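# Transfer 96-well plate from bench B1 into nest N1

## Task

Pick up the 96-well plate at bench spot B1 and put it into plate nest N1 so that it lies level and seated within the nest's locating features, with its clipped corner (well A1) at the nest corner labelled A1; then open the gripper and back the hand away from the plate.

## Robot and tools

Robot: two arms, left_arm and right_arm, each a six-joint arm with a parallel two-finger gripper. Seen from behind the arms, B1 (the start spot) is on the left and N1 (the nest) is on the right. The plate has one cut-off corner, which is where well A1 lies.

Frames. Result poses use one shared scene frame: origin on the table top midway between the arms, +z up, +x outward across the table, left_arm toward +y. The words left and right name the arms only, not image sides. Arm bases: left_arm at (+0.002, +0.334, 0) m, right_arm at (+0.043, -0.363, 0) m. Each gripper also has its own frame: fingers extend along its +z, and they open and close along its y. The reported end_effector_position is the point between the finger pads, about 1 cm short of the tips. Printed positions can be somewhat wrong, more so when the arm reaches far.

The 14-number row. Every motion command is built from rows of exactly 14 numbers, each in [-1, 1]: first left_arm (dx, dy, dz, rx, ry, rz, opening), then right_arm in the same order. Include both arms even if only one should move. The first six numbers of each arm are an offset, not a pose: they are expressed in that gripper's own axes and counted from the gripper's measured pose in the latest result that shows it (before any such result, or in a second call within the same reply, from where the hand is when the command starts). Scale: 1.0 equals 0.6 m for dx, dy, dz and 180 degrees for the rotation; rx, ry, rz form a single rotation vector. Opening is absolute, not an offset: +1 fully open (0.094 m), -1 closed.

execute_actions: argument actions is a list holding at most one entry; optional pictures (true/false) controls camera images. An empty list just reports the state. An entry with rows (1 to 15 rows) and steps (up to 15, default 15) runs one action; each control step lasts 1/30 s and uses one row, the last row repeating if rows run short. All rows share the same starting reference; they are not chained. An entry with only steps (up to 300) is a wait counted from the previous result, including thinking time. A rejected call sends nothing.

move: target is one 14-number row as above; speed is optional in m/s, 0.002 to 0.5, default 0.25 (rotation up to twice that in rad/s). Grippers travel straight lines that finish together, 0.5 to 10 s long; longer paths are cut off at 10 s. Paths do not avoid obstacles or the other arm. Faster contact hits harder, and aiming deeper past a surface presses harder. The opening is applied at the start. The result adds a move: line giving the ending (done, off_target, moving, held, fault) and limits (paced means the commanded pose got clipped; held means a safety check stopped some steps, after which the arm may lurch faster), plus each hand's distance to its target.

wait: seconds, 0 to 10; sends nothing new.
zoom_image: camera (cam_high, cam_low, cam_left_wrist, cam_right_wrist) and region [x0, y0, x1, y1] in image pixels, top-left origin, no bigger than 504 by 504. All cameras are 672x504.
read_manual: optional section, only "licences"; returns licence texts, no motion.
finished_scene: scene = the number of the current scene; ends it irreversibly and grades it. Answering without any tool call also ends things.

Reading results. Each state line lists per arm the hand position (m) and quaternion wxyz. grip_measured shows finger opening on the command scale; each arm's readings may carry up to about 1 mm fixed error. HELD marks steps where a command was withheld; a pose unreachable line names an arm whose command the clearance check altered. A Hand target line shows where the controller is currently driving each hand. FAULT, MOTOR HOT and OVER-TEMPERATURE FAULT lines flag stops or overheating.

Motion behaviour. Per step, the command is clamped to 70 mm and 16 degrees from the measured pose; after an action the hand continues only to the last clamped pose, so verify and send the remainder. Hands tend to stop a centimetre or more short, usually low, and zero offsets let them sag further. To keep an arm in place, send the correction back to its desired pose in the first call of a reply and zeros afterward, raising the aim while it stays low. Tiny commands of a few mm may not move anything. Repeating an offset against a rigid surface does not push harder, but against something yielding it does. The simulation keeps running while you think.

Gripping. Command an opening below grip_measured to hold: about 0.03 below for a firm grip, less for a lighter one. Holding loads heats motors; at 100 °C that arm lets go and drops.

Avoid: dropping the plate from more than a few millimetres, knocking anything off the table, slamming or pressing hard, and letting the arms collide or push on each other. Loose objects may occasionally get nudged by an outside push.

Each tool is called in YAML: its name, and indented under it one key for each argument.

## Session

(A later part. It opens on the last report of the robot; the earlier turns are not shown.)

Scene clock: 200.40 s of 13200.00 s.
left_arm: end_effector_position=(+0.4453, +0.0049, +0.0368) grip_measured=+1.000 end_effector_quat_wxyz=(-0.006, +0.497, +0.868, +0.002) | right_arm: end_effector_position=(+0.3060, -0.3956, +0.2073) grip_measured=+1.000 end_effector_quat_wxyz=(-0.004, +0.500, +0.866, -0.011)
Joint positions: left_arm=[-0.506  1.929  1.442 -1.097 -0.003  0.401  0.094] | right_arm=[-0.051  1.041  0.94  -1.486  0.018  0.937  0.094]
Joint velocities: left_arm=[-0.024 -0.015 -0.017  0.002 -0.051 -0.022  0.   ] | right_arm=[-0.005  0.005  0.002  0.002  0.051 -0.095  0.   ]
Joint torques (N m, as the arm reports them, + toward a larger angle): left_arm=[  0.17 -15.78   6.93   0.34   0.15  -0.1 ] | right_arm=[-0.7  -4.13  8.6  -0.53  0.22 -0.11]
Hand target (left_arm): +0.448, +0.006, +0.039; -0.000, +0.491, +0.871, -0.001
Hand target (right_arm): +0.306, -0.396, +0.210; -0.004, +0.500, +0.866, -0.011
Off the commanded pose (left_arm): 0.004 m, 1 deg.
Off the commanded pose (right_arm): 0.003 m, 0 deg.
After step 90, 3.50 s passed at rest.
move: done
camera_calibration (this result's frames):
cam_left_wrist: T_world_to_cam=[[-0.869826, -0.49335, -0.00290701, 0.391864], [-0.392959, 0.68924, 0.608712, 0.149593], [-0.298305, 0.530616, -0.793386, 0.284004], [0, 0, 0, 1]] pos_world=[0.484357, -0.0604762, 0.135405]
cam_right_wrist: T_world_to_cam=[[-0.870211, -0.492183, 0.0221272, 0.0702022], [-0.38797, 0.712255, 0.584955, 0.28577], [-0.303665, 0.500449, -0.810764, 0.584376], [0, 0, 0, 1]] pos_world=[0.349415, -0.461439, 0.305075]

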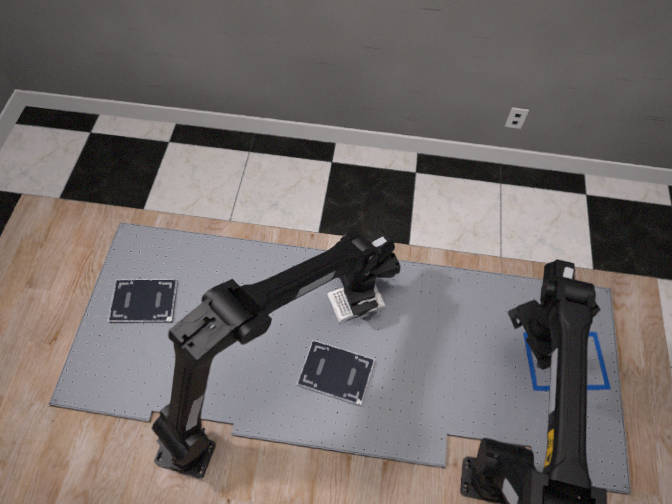

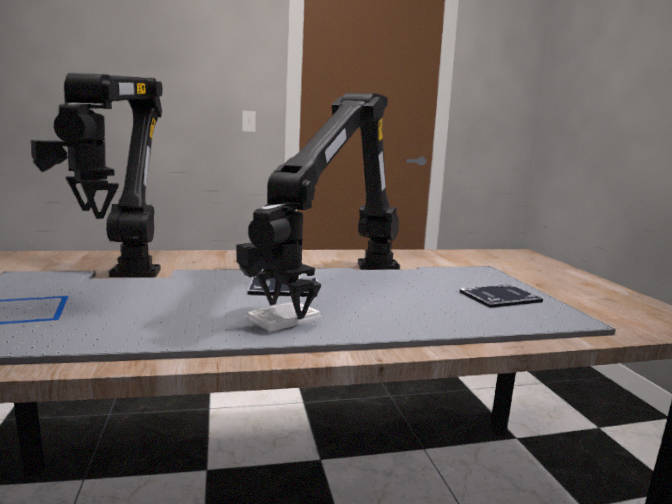

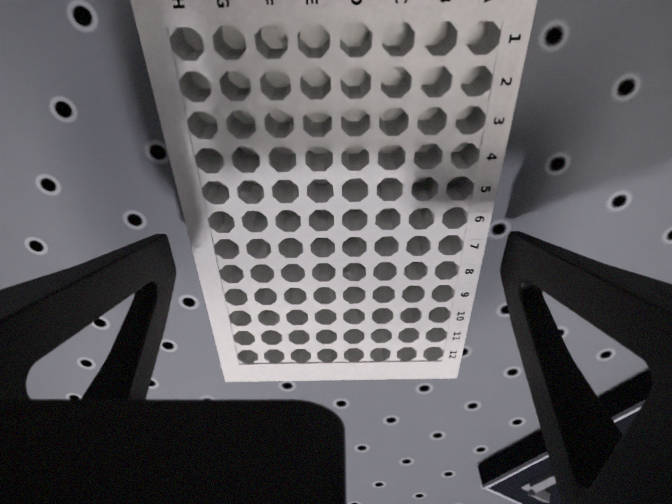

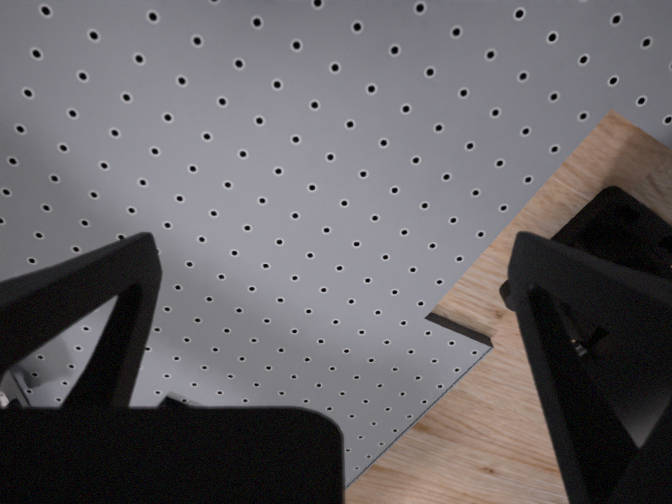

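move:
  target: [0,0,0.026,0,-0.005,0,1, 0,0,-0.005,0,0,0,1]
  speed: 0.015

zoom_image:
  camera: "cam_low"
  region: [210, 260, 370, 350]

Scene clock: 207.00 s of 13200.00 s.
left_arm: end_effector_position=(+0.4461, +0.0038, +0.0296) grip_measured=+1.000 end_effector_quat_wxyz=(+0.004, +0.497, +0.868, +0.000) | right_arm: end_effector_position=(+0.3060, -0.3956, +0.2073) grip_measured=+1.000 end_effector_quat_wxyz=(-0.004, +0.500, +0.866, -0.011)
Joint positions: left_arm=[-0.506  1.929  1.421 -1.055 -0.001  0.401  0.094] | right_arm=[-0.051  1.041  0.94  -1.486  0.018  0.937  0.094]
Joint velocities: left_arm=[-0.005 -0.005  0.017  0.012 -0.037 -0.022  0.   ] | right_arm=[-0.005 -0.005 -0.007 -0.017 -0.022  0.022  0.   ]
Joint torques (N m, as the arm reports them, + toward a larger angle): left_arm=[ -0.3  -14.3    6.65   0.36   0.15  -0.03] | right_arm=[-0.71 -4.11  8.6  -0.52  0.22 -0.11]
Hand target (left_arm): +0.445, +0.005, +0.021; +0.000, +0.496, +0.868, -0.002
Hand target (right_arm): +0.306, -0.396, +0.210; -0.004, +0.500, +0.866, -0.011
Off the commanded pose (left_arm): 0.009 m, 0 deg.
Off the commanded pose (right_arm): 0.003 m, 0 deg.
After step 90, 2.33 s passed at rest.
move: done
camera_calibration (this result's frames):
cam_left_wrist: T_world_to_cam=[[-0.869725, -0.493443, -0.00964946, 0.39221], [-0.402403, 0.697669, 0.592731, 0.159647], [-0.285747, 0.519396, -0.805343, 0.273879], [0, 0, 0, 1]] pos_world=[0.483617, -0.0600992, 0.129723]
cam_right_wrist: T_world_to_cam=[[-0.870211, -0.492183, 0.0221272, 0.0702022], [-0.38797, 0.712255, 0.584955, 0.28577], [-0.303665, 0.500449, -0.810764, 0.584376], [0, 0, 0, 1]] pos_world=[0.349415, -0.461439, 0.305075]

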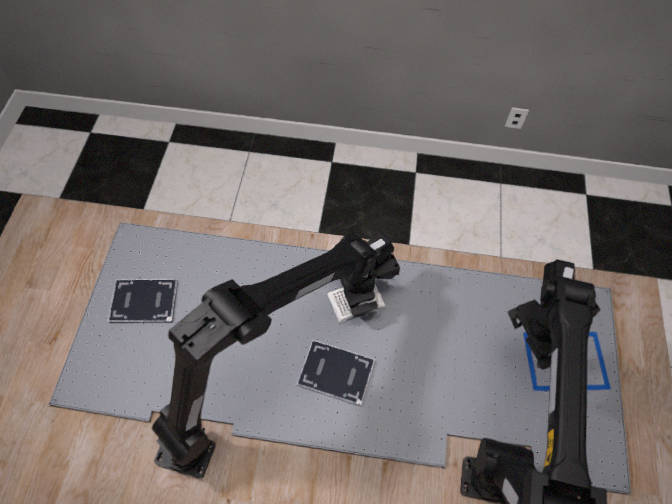

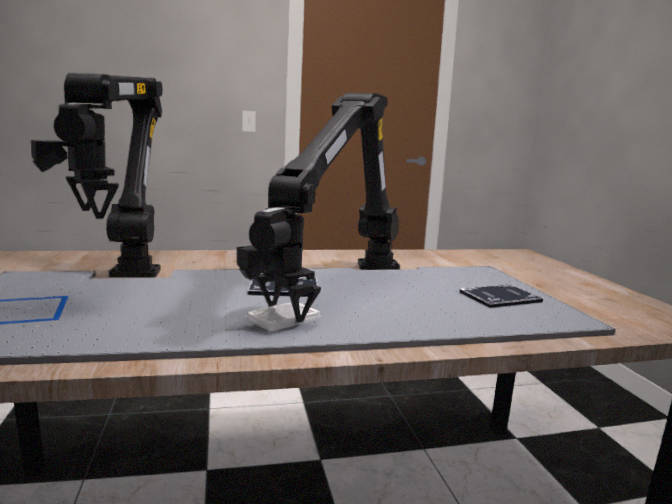

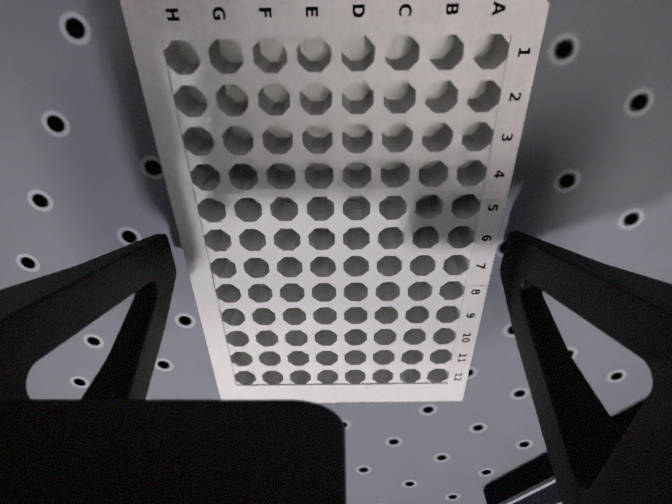

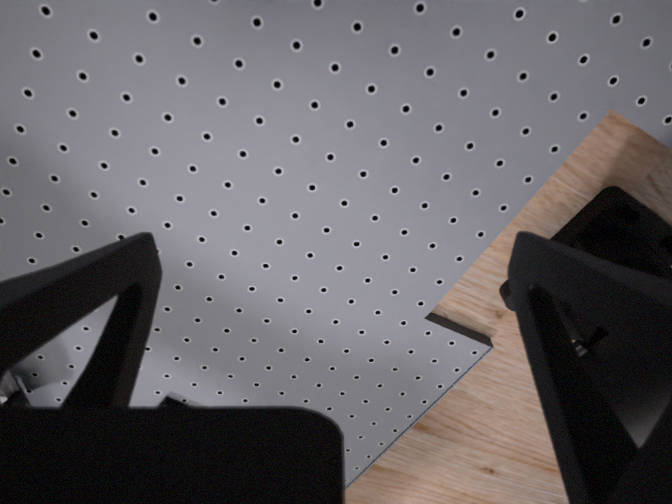

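Region (210, 260, 370, 350) of cam_low's 672x504 image, scaled by 3.150, with more detail than that image has; it fills the top 284 rows of this view, and the rest is white.

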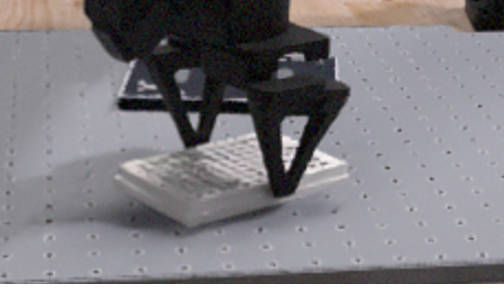

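move:
  target: [0,0,0.021,0,0.004,0,1, 0,0,-0.005,0,0,0,1]
  speed: 0.012

zoom_image:
  camera: "cam_low"
  region: [210, 260, 370, 350]

Scene clock: 214.93 s of 13200.00 s.
left_arm: end_effector_position=(+0.4456, +0.0043, +0.0258) grip_measured=+1.000 end_effector_quat_wxyz=(+0.001, +0.497, +0.868, +0.001) | right_arm: end_effector_position=(+0.3060, -0.3956, +0.2073) grip_measured=+1.000 end_effector_quat_wxyz=(-0.004, +0.500, +0.866, -0.011)
Joint positions: left_arm=[-0.506  1.936  1.421 -1.055 -0.002  0.401  0.094] | right_arm=[-0.051  1.041  0.94  -1.486  0.018  0.937  0.094]
Joint velocities: left_arm=[ 0.005 -0.005  0.002 -0.002  0.007 -0.022  0.   ] | right_arm=[-0.005 -0.005  0.007 -0.012 -0.037 -0.066  0.   ]
Joint torques (N m, as the arm reports them, + toward a larger angle): left_arm=[ -0.59 -13.94   7.1    0.39  -0.21  -0.06] | right_arm=[-0.67 -4.11  8.61 -0.52  0.21 -0.11]
Hand target (left_arm): +0.446, +0.004, +0.017; -0.001, +0.497, +0.868, +0.003
Hand target (right_arm): +0.306, -0.396, +0.210; -0.004, +0.500, +0.866, -0.011
Off the commanded pose (left_arm): 0.009 m, 0 deg.
Off the commanded pose (right_arm): 0.003 m, 0 deg.
After step 90, 3.60 s passed at rest.
move: done
camera_calibration (this result's frames):
cam_left_wrist: T_world_to_cam=[[-0.869767, -0.493405, -0.00757004, 0.391994], [-0.399392, 0.694867, 0.598035, 0.159941], [-0.289814, 0.523174, -0.801434, 0.272088], [0, 0, 0, 1]] pos_world=[0.483677, -0.0600752, 0.125378]
cam_right_wrist: T_world_to_cam=[[-0.870211, -0.492183, 0.0221272, 0.0702022], [-0.38797, 0.712255, 0.584955, 0.28577], [-0.303665, 0.500449, -0.810764, 0.584376], [0, 0, 0, 1]] pos_world=[0.349415, -0.461439, 0.305075]

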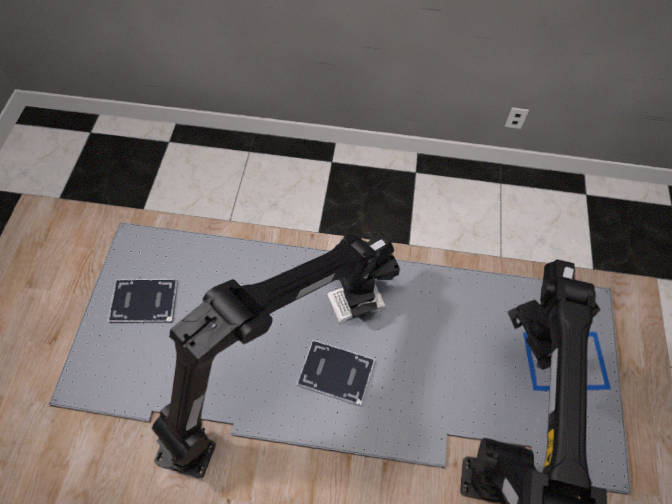

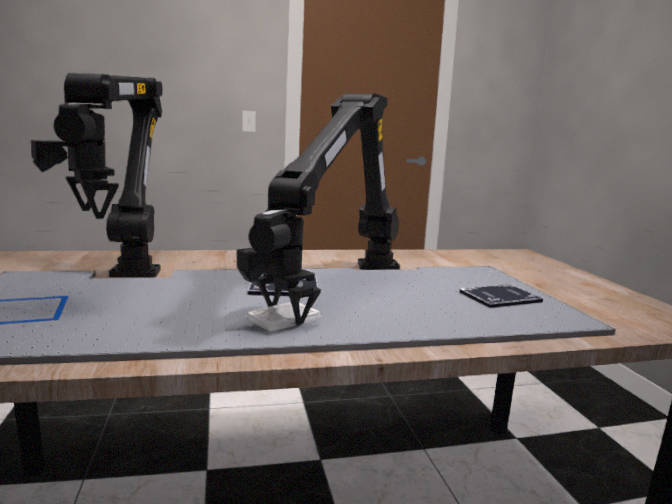

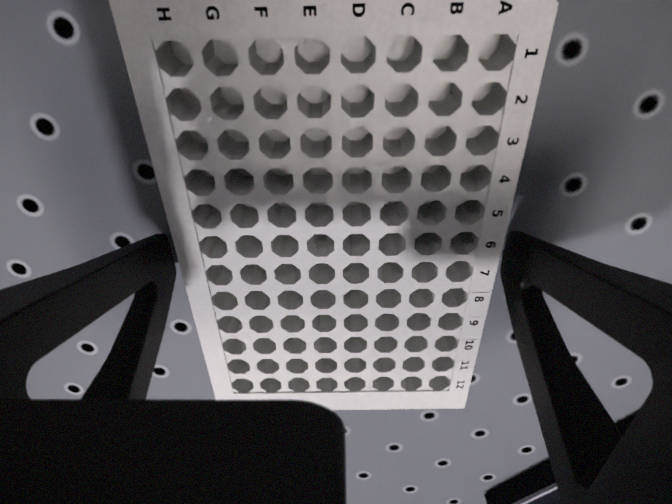

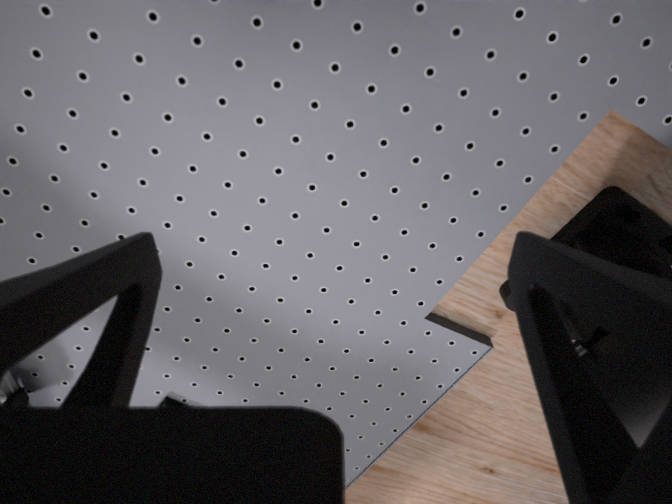

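Region (210, 260, 370, 350) of cam_low's 672x504 image, scaled by 3.150, with more detail than that image has; it fills the top 284 rows of this view, and the rest is white.

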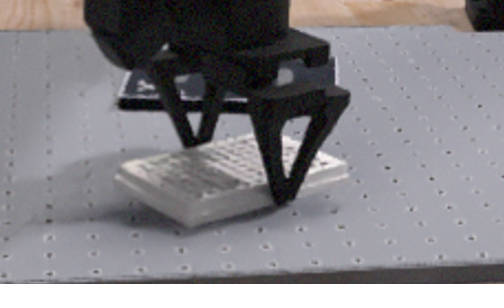

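Good. Close in stages.

execute_actions:
  actions:
    - {"rows":[[0,0,0.008,0,0,0,0.9, 0,0,-0.005,0,0,0,1],[0,0,0.008,0,0,0,0.86, 0,0,-0.005,0,0,0,1],[0,0,0.008,0,0,0,0.83, 0,0,-0.005,0,0,0,1],[0,0,0.008,0,0,0,0.81, 0,0,-0.005,0,0,0,1],[0,0,0.008,0,0,0,0.79, 0,0,-0.005,0,0,0,1],[0,0,0.008,0,0,0,0.78, 0,0,-0.005,0,0,0,1],[0,0,0.008,0,0,0,0.77, 0,0,-0.005,0,0,0,1],[0,0,0.008,0,0,0,0.76, 0,0,-0.005,0,0,0,1],[0,0,0.008,0,0,0,0.75, 0,0,-0.005,0,0,0,1],[0,0,0.008,0,0,0,0.74, 0,0,-0.005,0,0,0,1]],"steps":15}
  pictures: false

execute_actions:
  actions:
    - {"steps":8}
  pictures: false

Scene clock: 223.00 s of 13200.00 s.
left_arm: end_effector_position=(+0.4456, +0.0043, +0.0258) grip_measured=+0.757 end_effector_quat_wxyz=(+0.001, +0.497, +0.868, +0.001) | right_arm: end_effector_position=(+0.3060, -0.3956, +0.2073) grip_measured=+1.000 end_effector_quat_wxyz=(-0.004, +0.500, +0.866, -0.011)
Joint positions: left_arm=[-0.506  1.936  1.421 -1.055 -0.002  0.401  0.083] | right_arm=[-0.051  1.041  0.94  -1.486  0.018  0.937  0.094]
Joint velocities: left_arm=[-0.005  0.005  0.007 -0.007 -0.037  0.051 -0.001] | right_arm=[-0.015  0.005  0.007 -0.017 -0.037  0.007  0.   ]
Joint torques (N m, as the arm reports them, + toward a larger angle): left_arm=[ -0.5  -14.8    6.83   0.35  -0.03  -0.05] | right_arm=[-0.79 -4.14  8.63 -0.5   0.21 -0.11]
Hand target (left_arm): +0.446, +0.004, +0.021; +0.000, +0.497, +0.868, +0.001
Hand target (right_arm): +0.306, -0.396, +0.210; -0.004, +0.500, +0.866, -0.011
Off the commanded pose (left_arm): 0.005 m, 0 deg.
Off the commanded pose (right_arm): 0.003 m, 0 deg.
Steps of this call (steps 1 to 90: nothing new was sent; then 4.57 s passed at rest; steps 91 to 105: all 15 steps of this action). Readings (end_effector_position):
91: left_arm (+0.4456, +0.0043, +0.0258) | right_arm (+0.3060, -0.3956, +0.2073)
92: left_arm (+0.4456, +0.0043, +0.0258) | right_arm (+0.3060, -0.3956, +0.2073)
94: left_arm (+0.4456, +0.0043, +0.0258) | right_arm (+0.3060, -0.3956, +0.2073)
98: left_arm (+0.4456, +0.0043, +0.0258) | right_arm (+0.3060, -0.3956, +0.2073)
105: the state above

Scene clock: 223.27 s of 13200.00 s.
left_arm: end_effector_position=(+0.4456, +0.0043, +0.0258) grip_measured=+0.757 end_effector_quat_wxyz=(+0.001, +0.497, +0.868, +0.001) | right_arm: end_effector_position=(+0.3060, -0.3956, +0.2073) grip_measured=+1.000 end_effector_quat_wxyz=(-0.004, +0.500, +0.866, -0.011)
Joint positions: left_arm=[-0.506  1.936  1.421 -1.055 -0.002  0.401  0.083] | right_arm=[-0.051  1.041  0.94  -1.486  0.018  0.937  0.094]
Joint velocities: left_arm=[-0.005 -0.005 -0.007  0.007 -0.095 -0.022 -0.001] | right_arm=[ 0.005  0.005 -0.007  0.007  0.007 -0.007  0.   ]
Joint torques (N m, as the arm reports them, + toward a larger angle): left_arm=[ -0.45 -14.83   6.83   0.34  -0.03  -0.05] | right_arm=[-0.71 -4.04  8.61 -0.52  0.21 -0.12]
Hand target (left_arm): +0.446, +0.004, +0.021; +0.000, +0.497, +0.868, +0.001
Hand target (right_arm): +0.306, -0.396, +0.210; -0.004, +0.500, +0.866, -0.011
Off the commanded pose (left_arm): 0.005 m, 0 deg.
Off the commanded pose (right_arm): 0.003 m, 0 deg.
Steps of this call (steps 1 to 8: nothing new was sent). Readings (end_effector_position):
1: left_arm (+0.4456, +0.0043, +0.0258) | right_arm (+0.3060, -0.3956, +0.2073)
2: left_arm (+0.4456, +0.0043, +0.0258) | right_arm (+0.3060, -0.3956, +0.2073)
4: left_arm (+0.4456, +0.0043, +0.0258) | right_arm (+0.3060, -0.3956, +0.2073)
8: the state above

execute_actions:
  actions:
    - {"rows":[[0,0,0.004,0,0,0,0.725, 0,0,-0.005,0,0,0,1]],"steps":8}
  pictures: false

move:
  target: [-0.031,0.013,-0.13,-0.0056,-0.0132,0,0.725, 0,0,0,0,0,0,1]
  speed: 0.05

Scene clock: 227.97 s of 13200.00 s.
left_arm: end_effector_position=(+0.4456, +0.0043, +0.0258) grip_measured=+0.748 end_effector_quat_wxyz=(+0.001, +0.497, +0.868, +0.001) | right_arm: end_effector_position=(+0.3060, -0.3956, +0.2073) grip_measured=+1.000 end_effector_quat_wxyz=(-0.004, +0.500, +0.866, -0.011)
Joint positions: left_arm=[-0.506  1.936  1.421 -1.055 -0.002  0.401  0.082] | right_arm=[-0.051  1.041  0.94  -1.486  0.018  0.937  0.094]
Joint velocities: left_arm=[-0.015 -0.015 -0.017 -0.037 -0.051 -0.007 -0.   ] | right_arm=[-0.005  0.015 -0.017  0.022 -0.007  0.051  0.   ]
Joint torques (N m, as the arm reports them, + toward a larger angle): left_arm=[ -0.45 -15.05   6.99   0.16  -0.03  -0.05] | right_arm=[-0.67 -4.23  8.6  -0.5   0.21 -0.12]
Hand target (left_arm): +0.446, +0.004, +0.023; +0.000, +0.497, +0.868, +0.001
Hand target (right_arm): +0.306, -0.396, +0.210; -0.004, +0.500, +0.866, -0.011
Off the commanded pose (left_arm): 0.002 m, 0 deg.
Off the commanded pose (right_arm): 0.003 m, 0 deg.
Steps of this call (steps 1 to 90: nothing new was sent; then 1.43 s passed at rest; steps 91 to 98: all 8 steps of this action). Readings (end_effector_position):
91: left_arm (+0.4456, +0.0043, +0.0258) | right_arm (+0.3060, -0.3956, +0.2073)
92: left_arm (+0.4456, +0.0043, +0.0258) | right_arm (+0.3060, -0.3956, +0.2073)
94: left_arm (+0.4456, +0.0043, +0.0258) | right_arm (+0.3060, -0.3956, +0.2073)
98: the state above

Scene clock: 230.17 s of 13200.00 s.
left_arm: end_effector_position=(+0.4450, +0.0048, +0.0753) grip_measured=+0.748 end_effector_quat_wxyz=(-0.008, +0.496, +0.868, +0.002) | right_arm: end_effector_position=(+0.3060, -0.3956, +0.2073) grip_measured=+1.000 end_effector_quat_wxyz=(-0.004, +0.500, +0.866, -0.011)
Joint positions: left_arm=[-0.506  1.887  1.489 -1.188 -0.002  0.401  0.082] | right_arm=[-0.051  1.041  0.94  -1.486  0.018  0.937  0.094]
Joint velocities: left_arm=[-0.005  0.005 -0.022 -0.022 -0.022 -0.037 -0.   ] | right_arm=[-0.005 -0.005  0.012 -0.002 -0.081 -0.022  0.   ]
Joint torques (N m, as the arm reports them, + toward a larger angle): left_arm=[ -0.4  -16.76  11.53  -0.36  -0.01  -0.05] | right_arm=[-0.79 -4.13  8.13 -0.15  0.22 -0.11]
Hand target (left_arm): +0.460, -0.006, +0.104; +0.023, +0.496, +0.868, -0.002
Hand target (right_arm): +0.306, -0.396, +0.207; -0.004, +0.500, +0.866, -0.011
Off the commanded pose (left_arm): 0.035 m, 4 deg.
Off the commanded pose (right_arm): 0.000 m, 0 deg.
move: off_target (left_arm)
camera_calibration (this result's frames):
cam_left_wrist: T_world_to_cam=[[-0.869823, -0.493364, -0.000934572, 0.391588], [-0.391435, 0.688963, 0.610007, 0.125342], [-0.300312, 0.530964, -0.792395, 0.315335], [0, 0, 0, 1]] pos_world=[0.484374, -0.0605924, 0.173776]
cam_right_wrist: T_world_to_cam=[[-0.870211, -0.492183, 0.0221272, 0.0702022], [-0.38797, 0.712255, 0.584955, 0.28577], [-0.303665, 0.500449, -0.810764, 0.584376], [0, 0, 0, 1]] pos_world=[0.349415, -0.461439, 0.305075]

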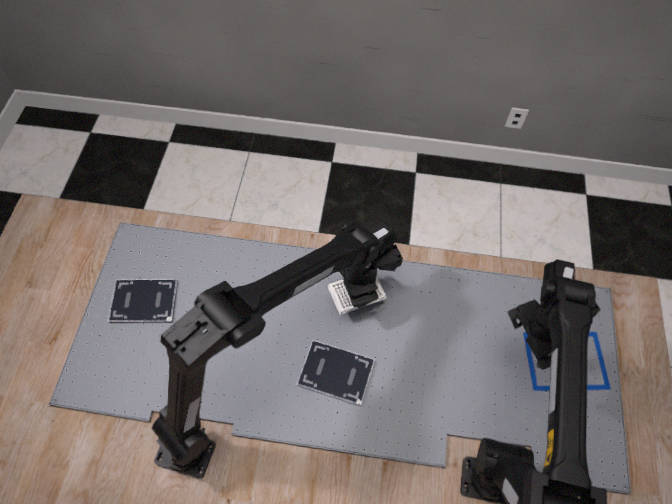

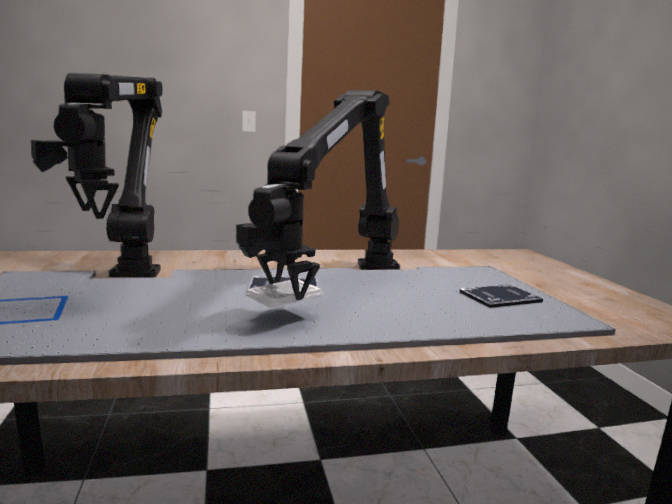

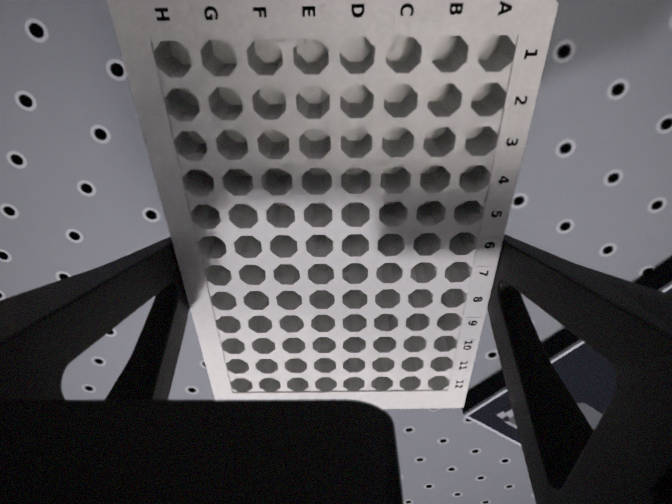

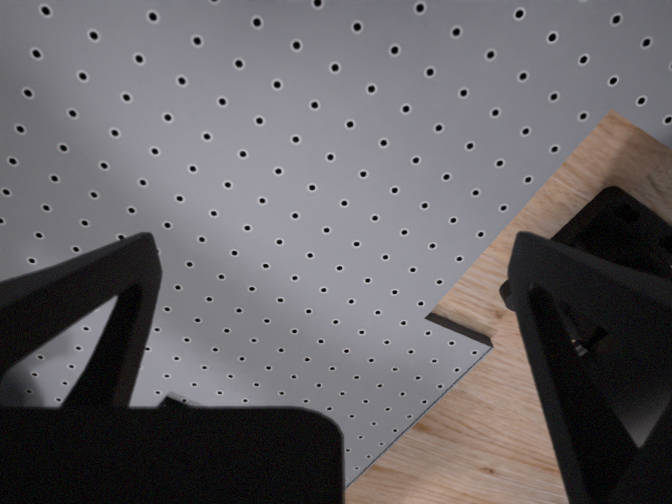

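move:
  target: [0.884,0.362,-0.054,-0.0167,-0.0016,0.1135,0.725, 0,0,-0.005,0,0,0,1]
  speed: 0.2

Scene clock: 239.40 s of 13200.00 s.
left_arm: end_effector_position=(+0.3501, +0.5620, +0.0922) grip_measured=+0.748 end_effector_quat_wxyz=(+0.004, +0.636, +0.772, -0.003) | right_arm: end_effector_position=(+0.3060, -0.3956, +0.2073) grip_measured=+1.000 end_effector_quat_wxyz=(-0.004, +0.500, +0.866, -0.011)
Joint positions: left_arm=[ 0.717  1.537  1.066 -1.103  0.01   1.963  0.082] | right_arm=[-0.051  1.041  0.94  -1.486  0.018  0.937  0.094]
Joint velocities: left_arm=[ 0.005 -0.024 -0.017 -0.007  0.066 -0.022  0.   ] | right_arm=[-0.015 -0.005  0.007  0.012  0.066 -0.022  0.   ]
Joint torques (N m, as the arm reports them, + toward a larger angle): left_arm=[-0.85 -9.29 11.   -0.44  0.21  0.04] | right_arm=[-0.7  -4.2   8.63 -0.52  0.22 -0.11]
Hand target (left_arm): +0.367, +0.570, +0.105; +0.011, +0.642, +0.766, +0.011
Hand target (right_arm): +0.306, -0.396, +0.210; -0.004, +0.500, +0.866, -0.011
Off the commanded pose (left_arm): 0.028 m, 3 deg.
Off the commanded pose (right_arm): 0.003 m, 0 deg.
After step 90, 2.77 s passed at rest.
move: off_target (left_arm)
camera_calibration (this result's frames):
cam_left_wrist: T_world_to_cam=[[-0.98436, -0.176032, -0.00692511, 0.44622], [-0.146139, 0.793988, 0.590107, -0.449123], [-0.0983792, 0.58189, -0.807295, -0.0935942], [0, 0, 0, 1]] pos_world=[0.364398, 0.489609, 0.192563]
cam_right_wrist: T_world_to_cam=[[-0.870211, -0.492183, 0.0221272, 0.0702022], [-0.38797, 0.712255, 0.584955, 0.28577], [-0.303665, 0.500449, -0.810764, 0.584376], [0, 0, 0, 1]] pos_world=[0.349415, -0.461439, 0.305075]

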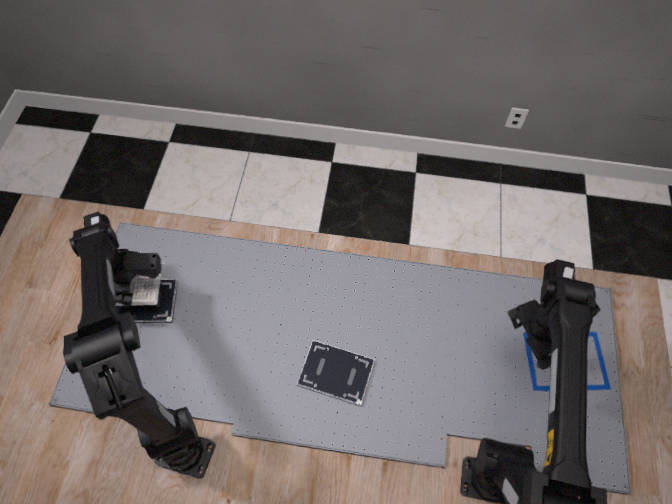

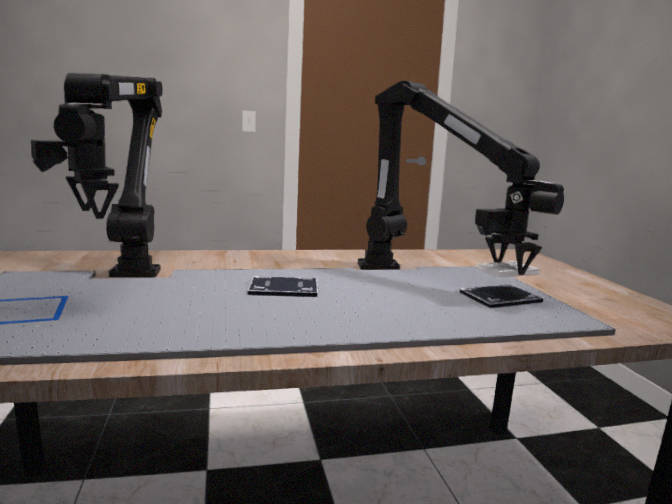

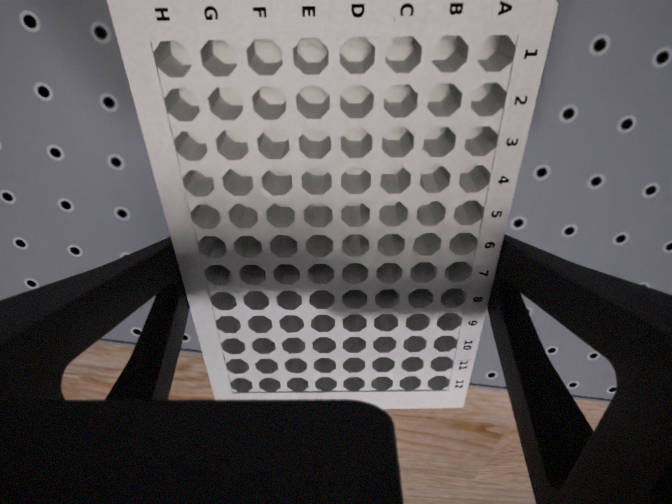

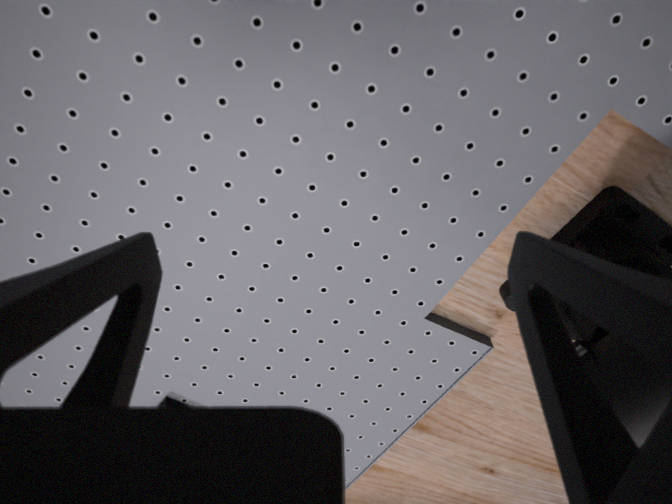

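move:
  target: [0,0,0.073,0,0.005,0.004,0.725, 0,0,-0.005,0,0,0,1]
  speed: 0.04

Scene clock: 243.43 s of 13200.00 s.
left_arm: end_effector_position=(+0.3496, +0.5638, +0.0538) grip_measured=+0.748 end_effector_quat_wxyz=(+0.001, +0.637, +0.771, +0.003) | right_arm: end_effector_position=(+0.3060, -0.3956, +0.2073) grip_measured=+1.000 end_effector_quat_wxyz=(-0.004, +0.500, +0.866, -0.011)
Joint positions: left_arm=[ 0.717  1.586  1.008 -0.986 -0.001  1.965  0.082] | right_arm=[-0.051  1.041  0.94  -1.486  0.018  0.937  0.094]
Joint velocities: left_arm=[-0.015 -0.005 -0.002 -0.012 -0.007 -0.007 -0.   ] | right_arm=[ 0.005 -0.005  0.007  0.012  0.022 -0.037  0.   ]
Joint torques (N m, as the arm reports them, + toward a larger angle): left_arm=[-1.18 -9.49  6.44  0.26 -0.16 -0.03] | right_arm=[-0.7  -4.22  8.63 -0.5   0.22 -0.11]
Hand target (left_arm): +0.351, +0.562, +0.048; -0.002, +0.641, +0.768, +0.002
Hand target (right_arm): +0.306, -0.396, +0.210; -0.004, +0.500, +0.866, -0.011
Off the commanded pose (left_arm): 0.006 m, 1 deg.
Off the commanded pose (right_arm): 0.003 m, 0 deg.
move: done
camera_calibration (this result's frames):
cam_left_wrist: T_world_to_cam=[[-0.984802, -0.173296, -0.0115917, 0.444667], [-0.145405, 0.78612, 0.600727, -0.424314], [-0.0949912, 0.593283, -0.79937, -0.13379], [0, 0, 0, 1]] pos_world=[0.363502, 0.489996, 0.153104]
cam_right_wrist: T_world_to_cam=[[-0.870211, -0.492183, 0.0221272, 0.0702022], [-0.38797, 0.712255, 0.584955, 0.28577], [-0.303665, 0.500449, -0.810764, 0.584376], [0, 0, 0, 1]] pos_world=[0.349415, -0.461439, 0.305075]

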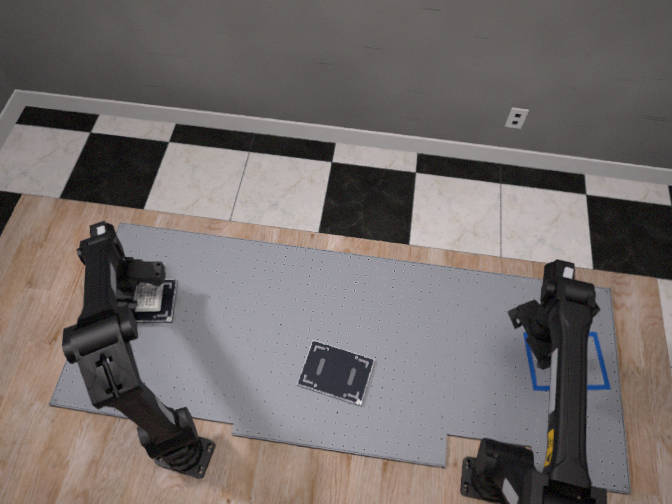

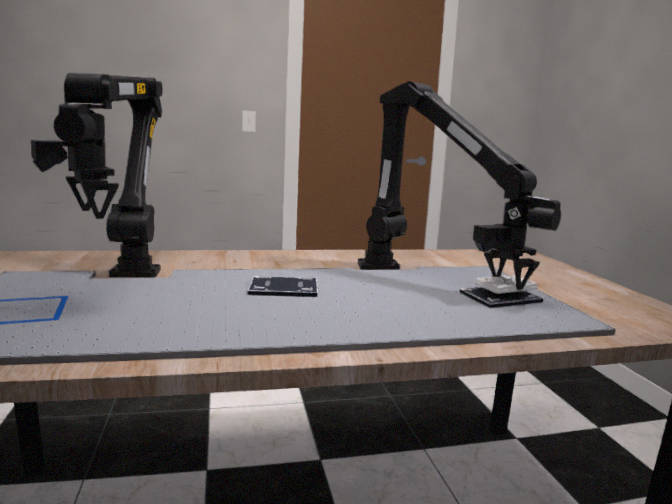

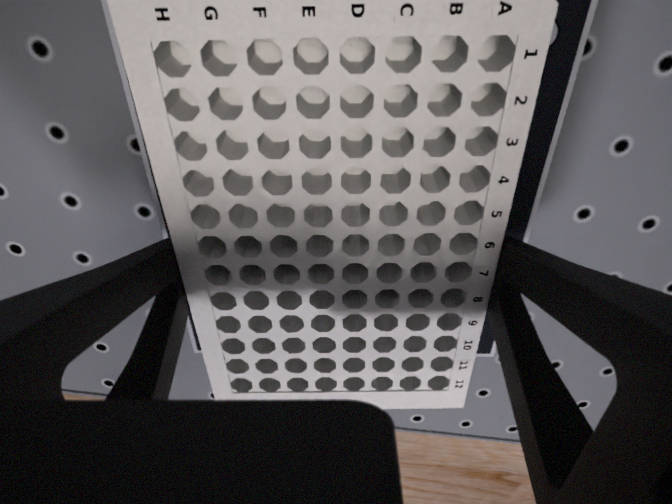

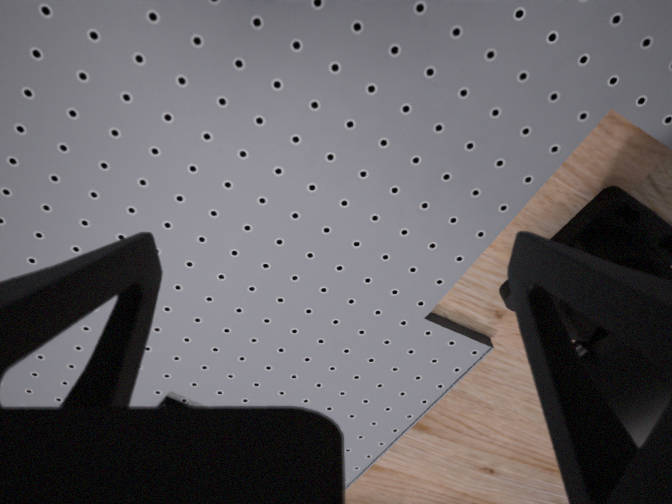

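zoom_image:
  camera: "cam_left_wrist"
  region: [170, 300, 520, 430]

zoom_image:
  camera: "cam_high"
  region: [90, 250, 210, 340]

Region (170, 300, 520, 430) of cam_left_wrist's 672x504 image, scaled by 1.440, with more detail than that image has; it fills the top 187 rows of this view, and the rest is white.

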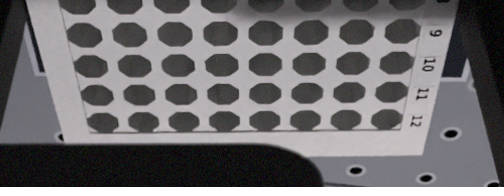

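Region (90, 250, 210, 340) of cam_high's 672x504 image, scaled by 4.200, with more detail than that image has; it fills the top 378 rows of this view, and the rest is white.

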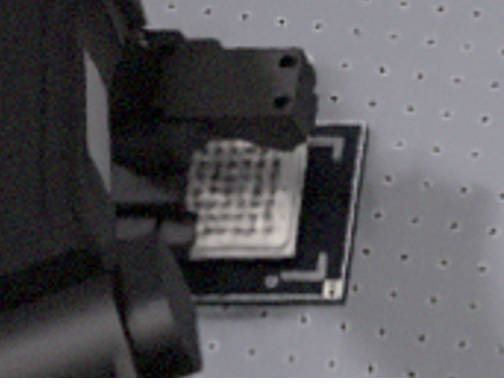

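zoom_image:
  camera: "cam_left_wrist"
  region: [480, 0, 620, 260]

zoom_image:
  camera: "cam_left_wrist"
  region: [70, 0, 210, 260]

Region (480, 0, 620, 260) of cam_left_wrist's 672x504 image, scaled by 1.938, with more detail than that image has; it fills the left 271 columns of this view, and the rest is white.

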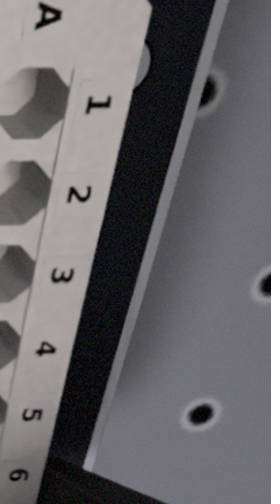

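Region (70, 0, 210, 260) of cam_left_wrist's 672x504 image, scaled by 1.938, with more detail than that image has; it fills the left 271 columns of this view, and the rest is white.

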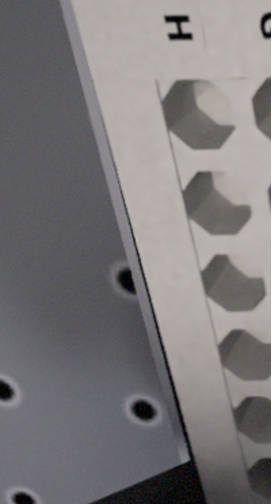

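move:
  target: [-0.018,-0.002,0.003,0,0,0.005,0.725, 0,0,-0.005,0,0,0,1]
  speed: 0.02

Scene clock: 273.67 s of 13200.00 s.
left_arm: end_effector_position=(+0.3489, +0.5553, +0.0501) grip_measured=+0.748 end_effector_quat_wxyz=(-0.001, +0.643, +0.766, -0.002) | right_arm: end_effector_position=(+0.3060, -0.3956, +0.2073) grip_measured=+1.000 end_effector_quat_wxyz=(-0.004, +0.500, +0.866, -0.011)
Joint positions: left_arm=[ 0.7    1.586  0.997 -0.986 -0.001  1.965  0.082] | right_arm=[-0.051  1.041  0.94  -1.486  0.018  0.937  0.094]
Joint velocities: left_arm=[ 0.005 -0.005 -0.002 -0.007  0.037 -0.037 -0.001] | right_arm=[-0.005 -0.005  0.002  0.007 -0.007  0.022  0.   ]
Joint torques (N m, as the arm reports them, + toward a larger angle): left_arm=[ -0.65 -10.87   6.33   0.15   0.    -0.11] | right_arm=[-0.73 -4.15  8.61 -0.54  0.22 -0.12]
Hand target (left_arm): +0.350, +0.553, +0.052; +0.001, +0.643, +0.766, +0.004
Hand target (right_arm): +0.306, -0.396, +0.210; -0.004, +0.500, +0.866, -0.011
Off the commanded pose (left_arm): 0.003 m, 1 deg.
Off the commanded pose (right_arm): 0.003 m, 0 deg.
After step 90, 26.43 s passed at rest.
move: done
camera_calibration (this result's frames):
cam_left_wrist: T_world_to_cam=[[-0.987573, -0.157158, -0.00109642, 0.433953], [-0.126712, 0.792085, 0.597114, -0.425154], [-0.092973, 0.589832, -0.802156, -0.130349], [0, 0, 0, 1]] pos_world=[0.362569, 0.481842, 0.149781]
cam_right_wrist: T_world_to_cam=[[-0.870211, -0.492183, 0.0221272, 0.0702022], [-0.38797, 0.712255, 0.584955, 0.28577], [-0.303665, 0.500449, -0.810764, 0.584376], [0, 0, 0, 1]] pos_world=[0.349415, -0.461439, 0.305075]

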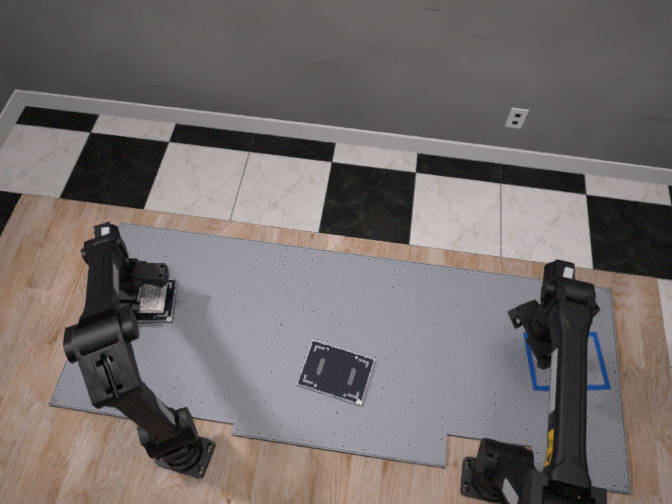

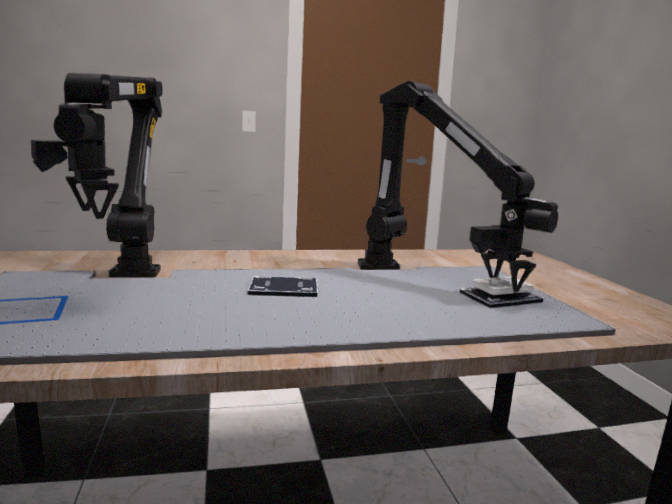

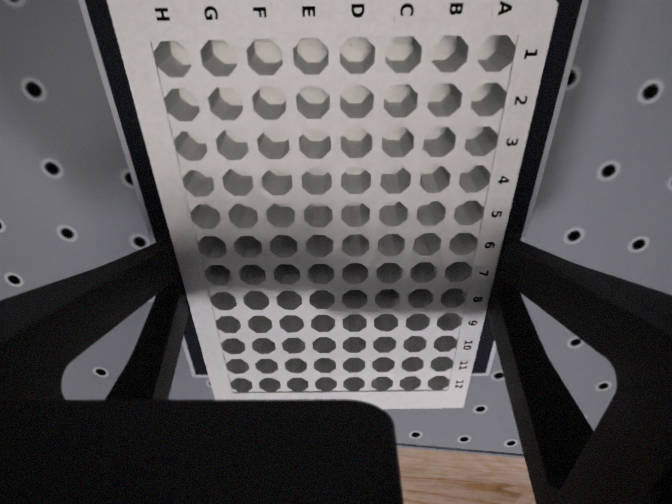

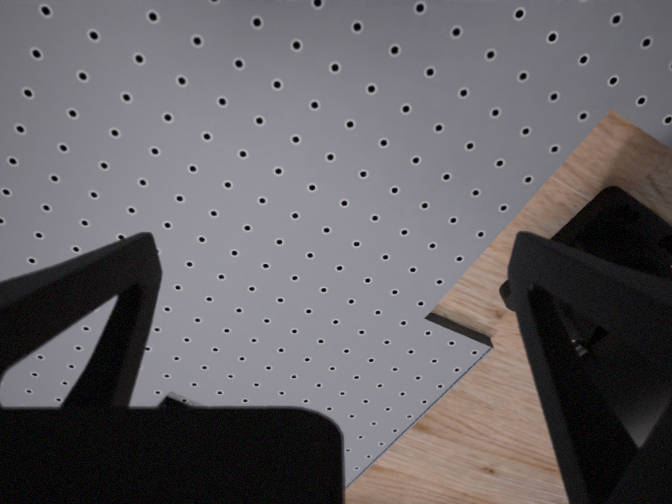

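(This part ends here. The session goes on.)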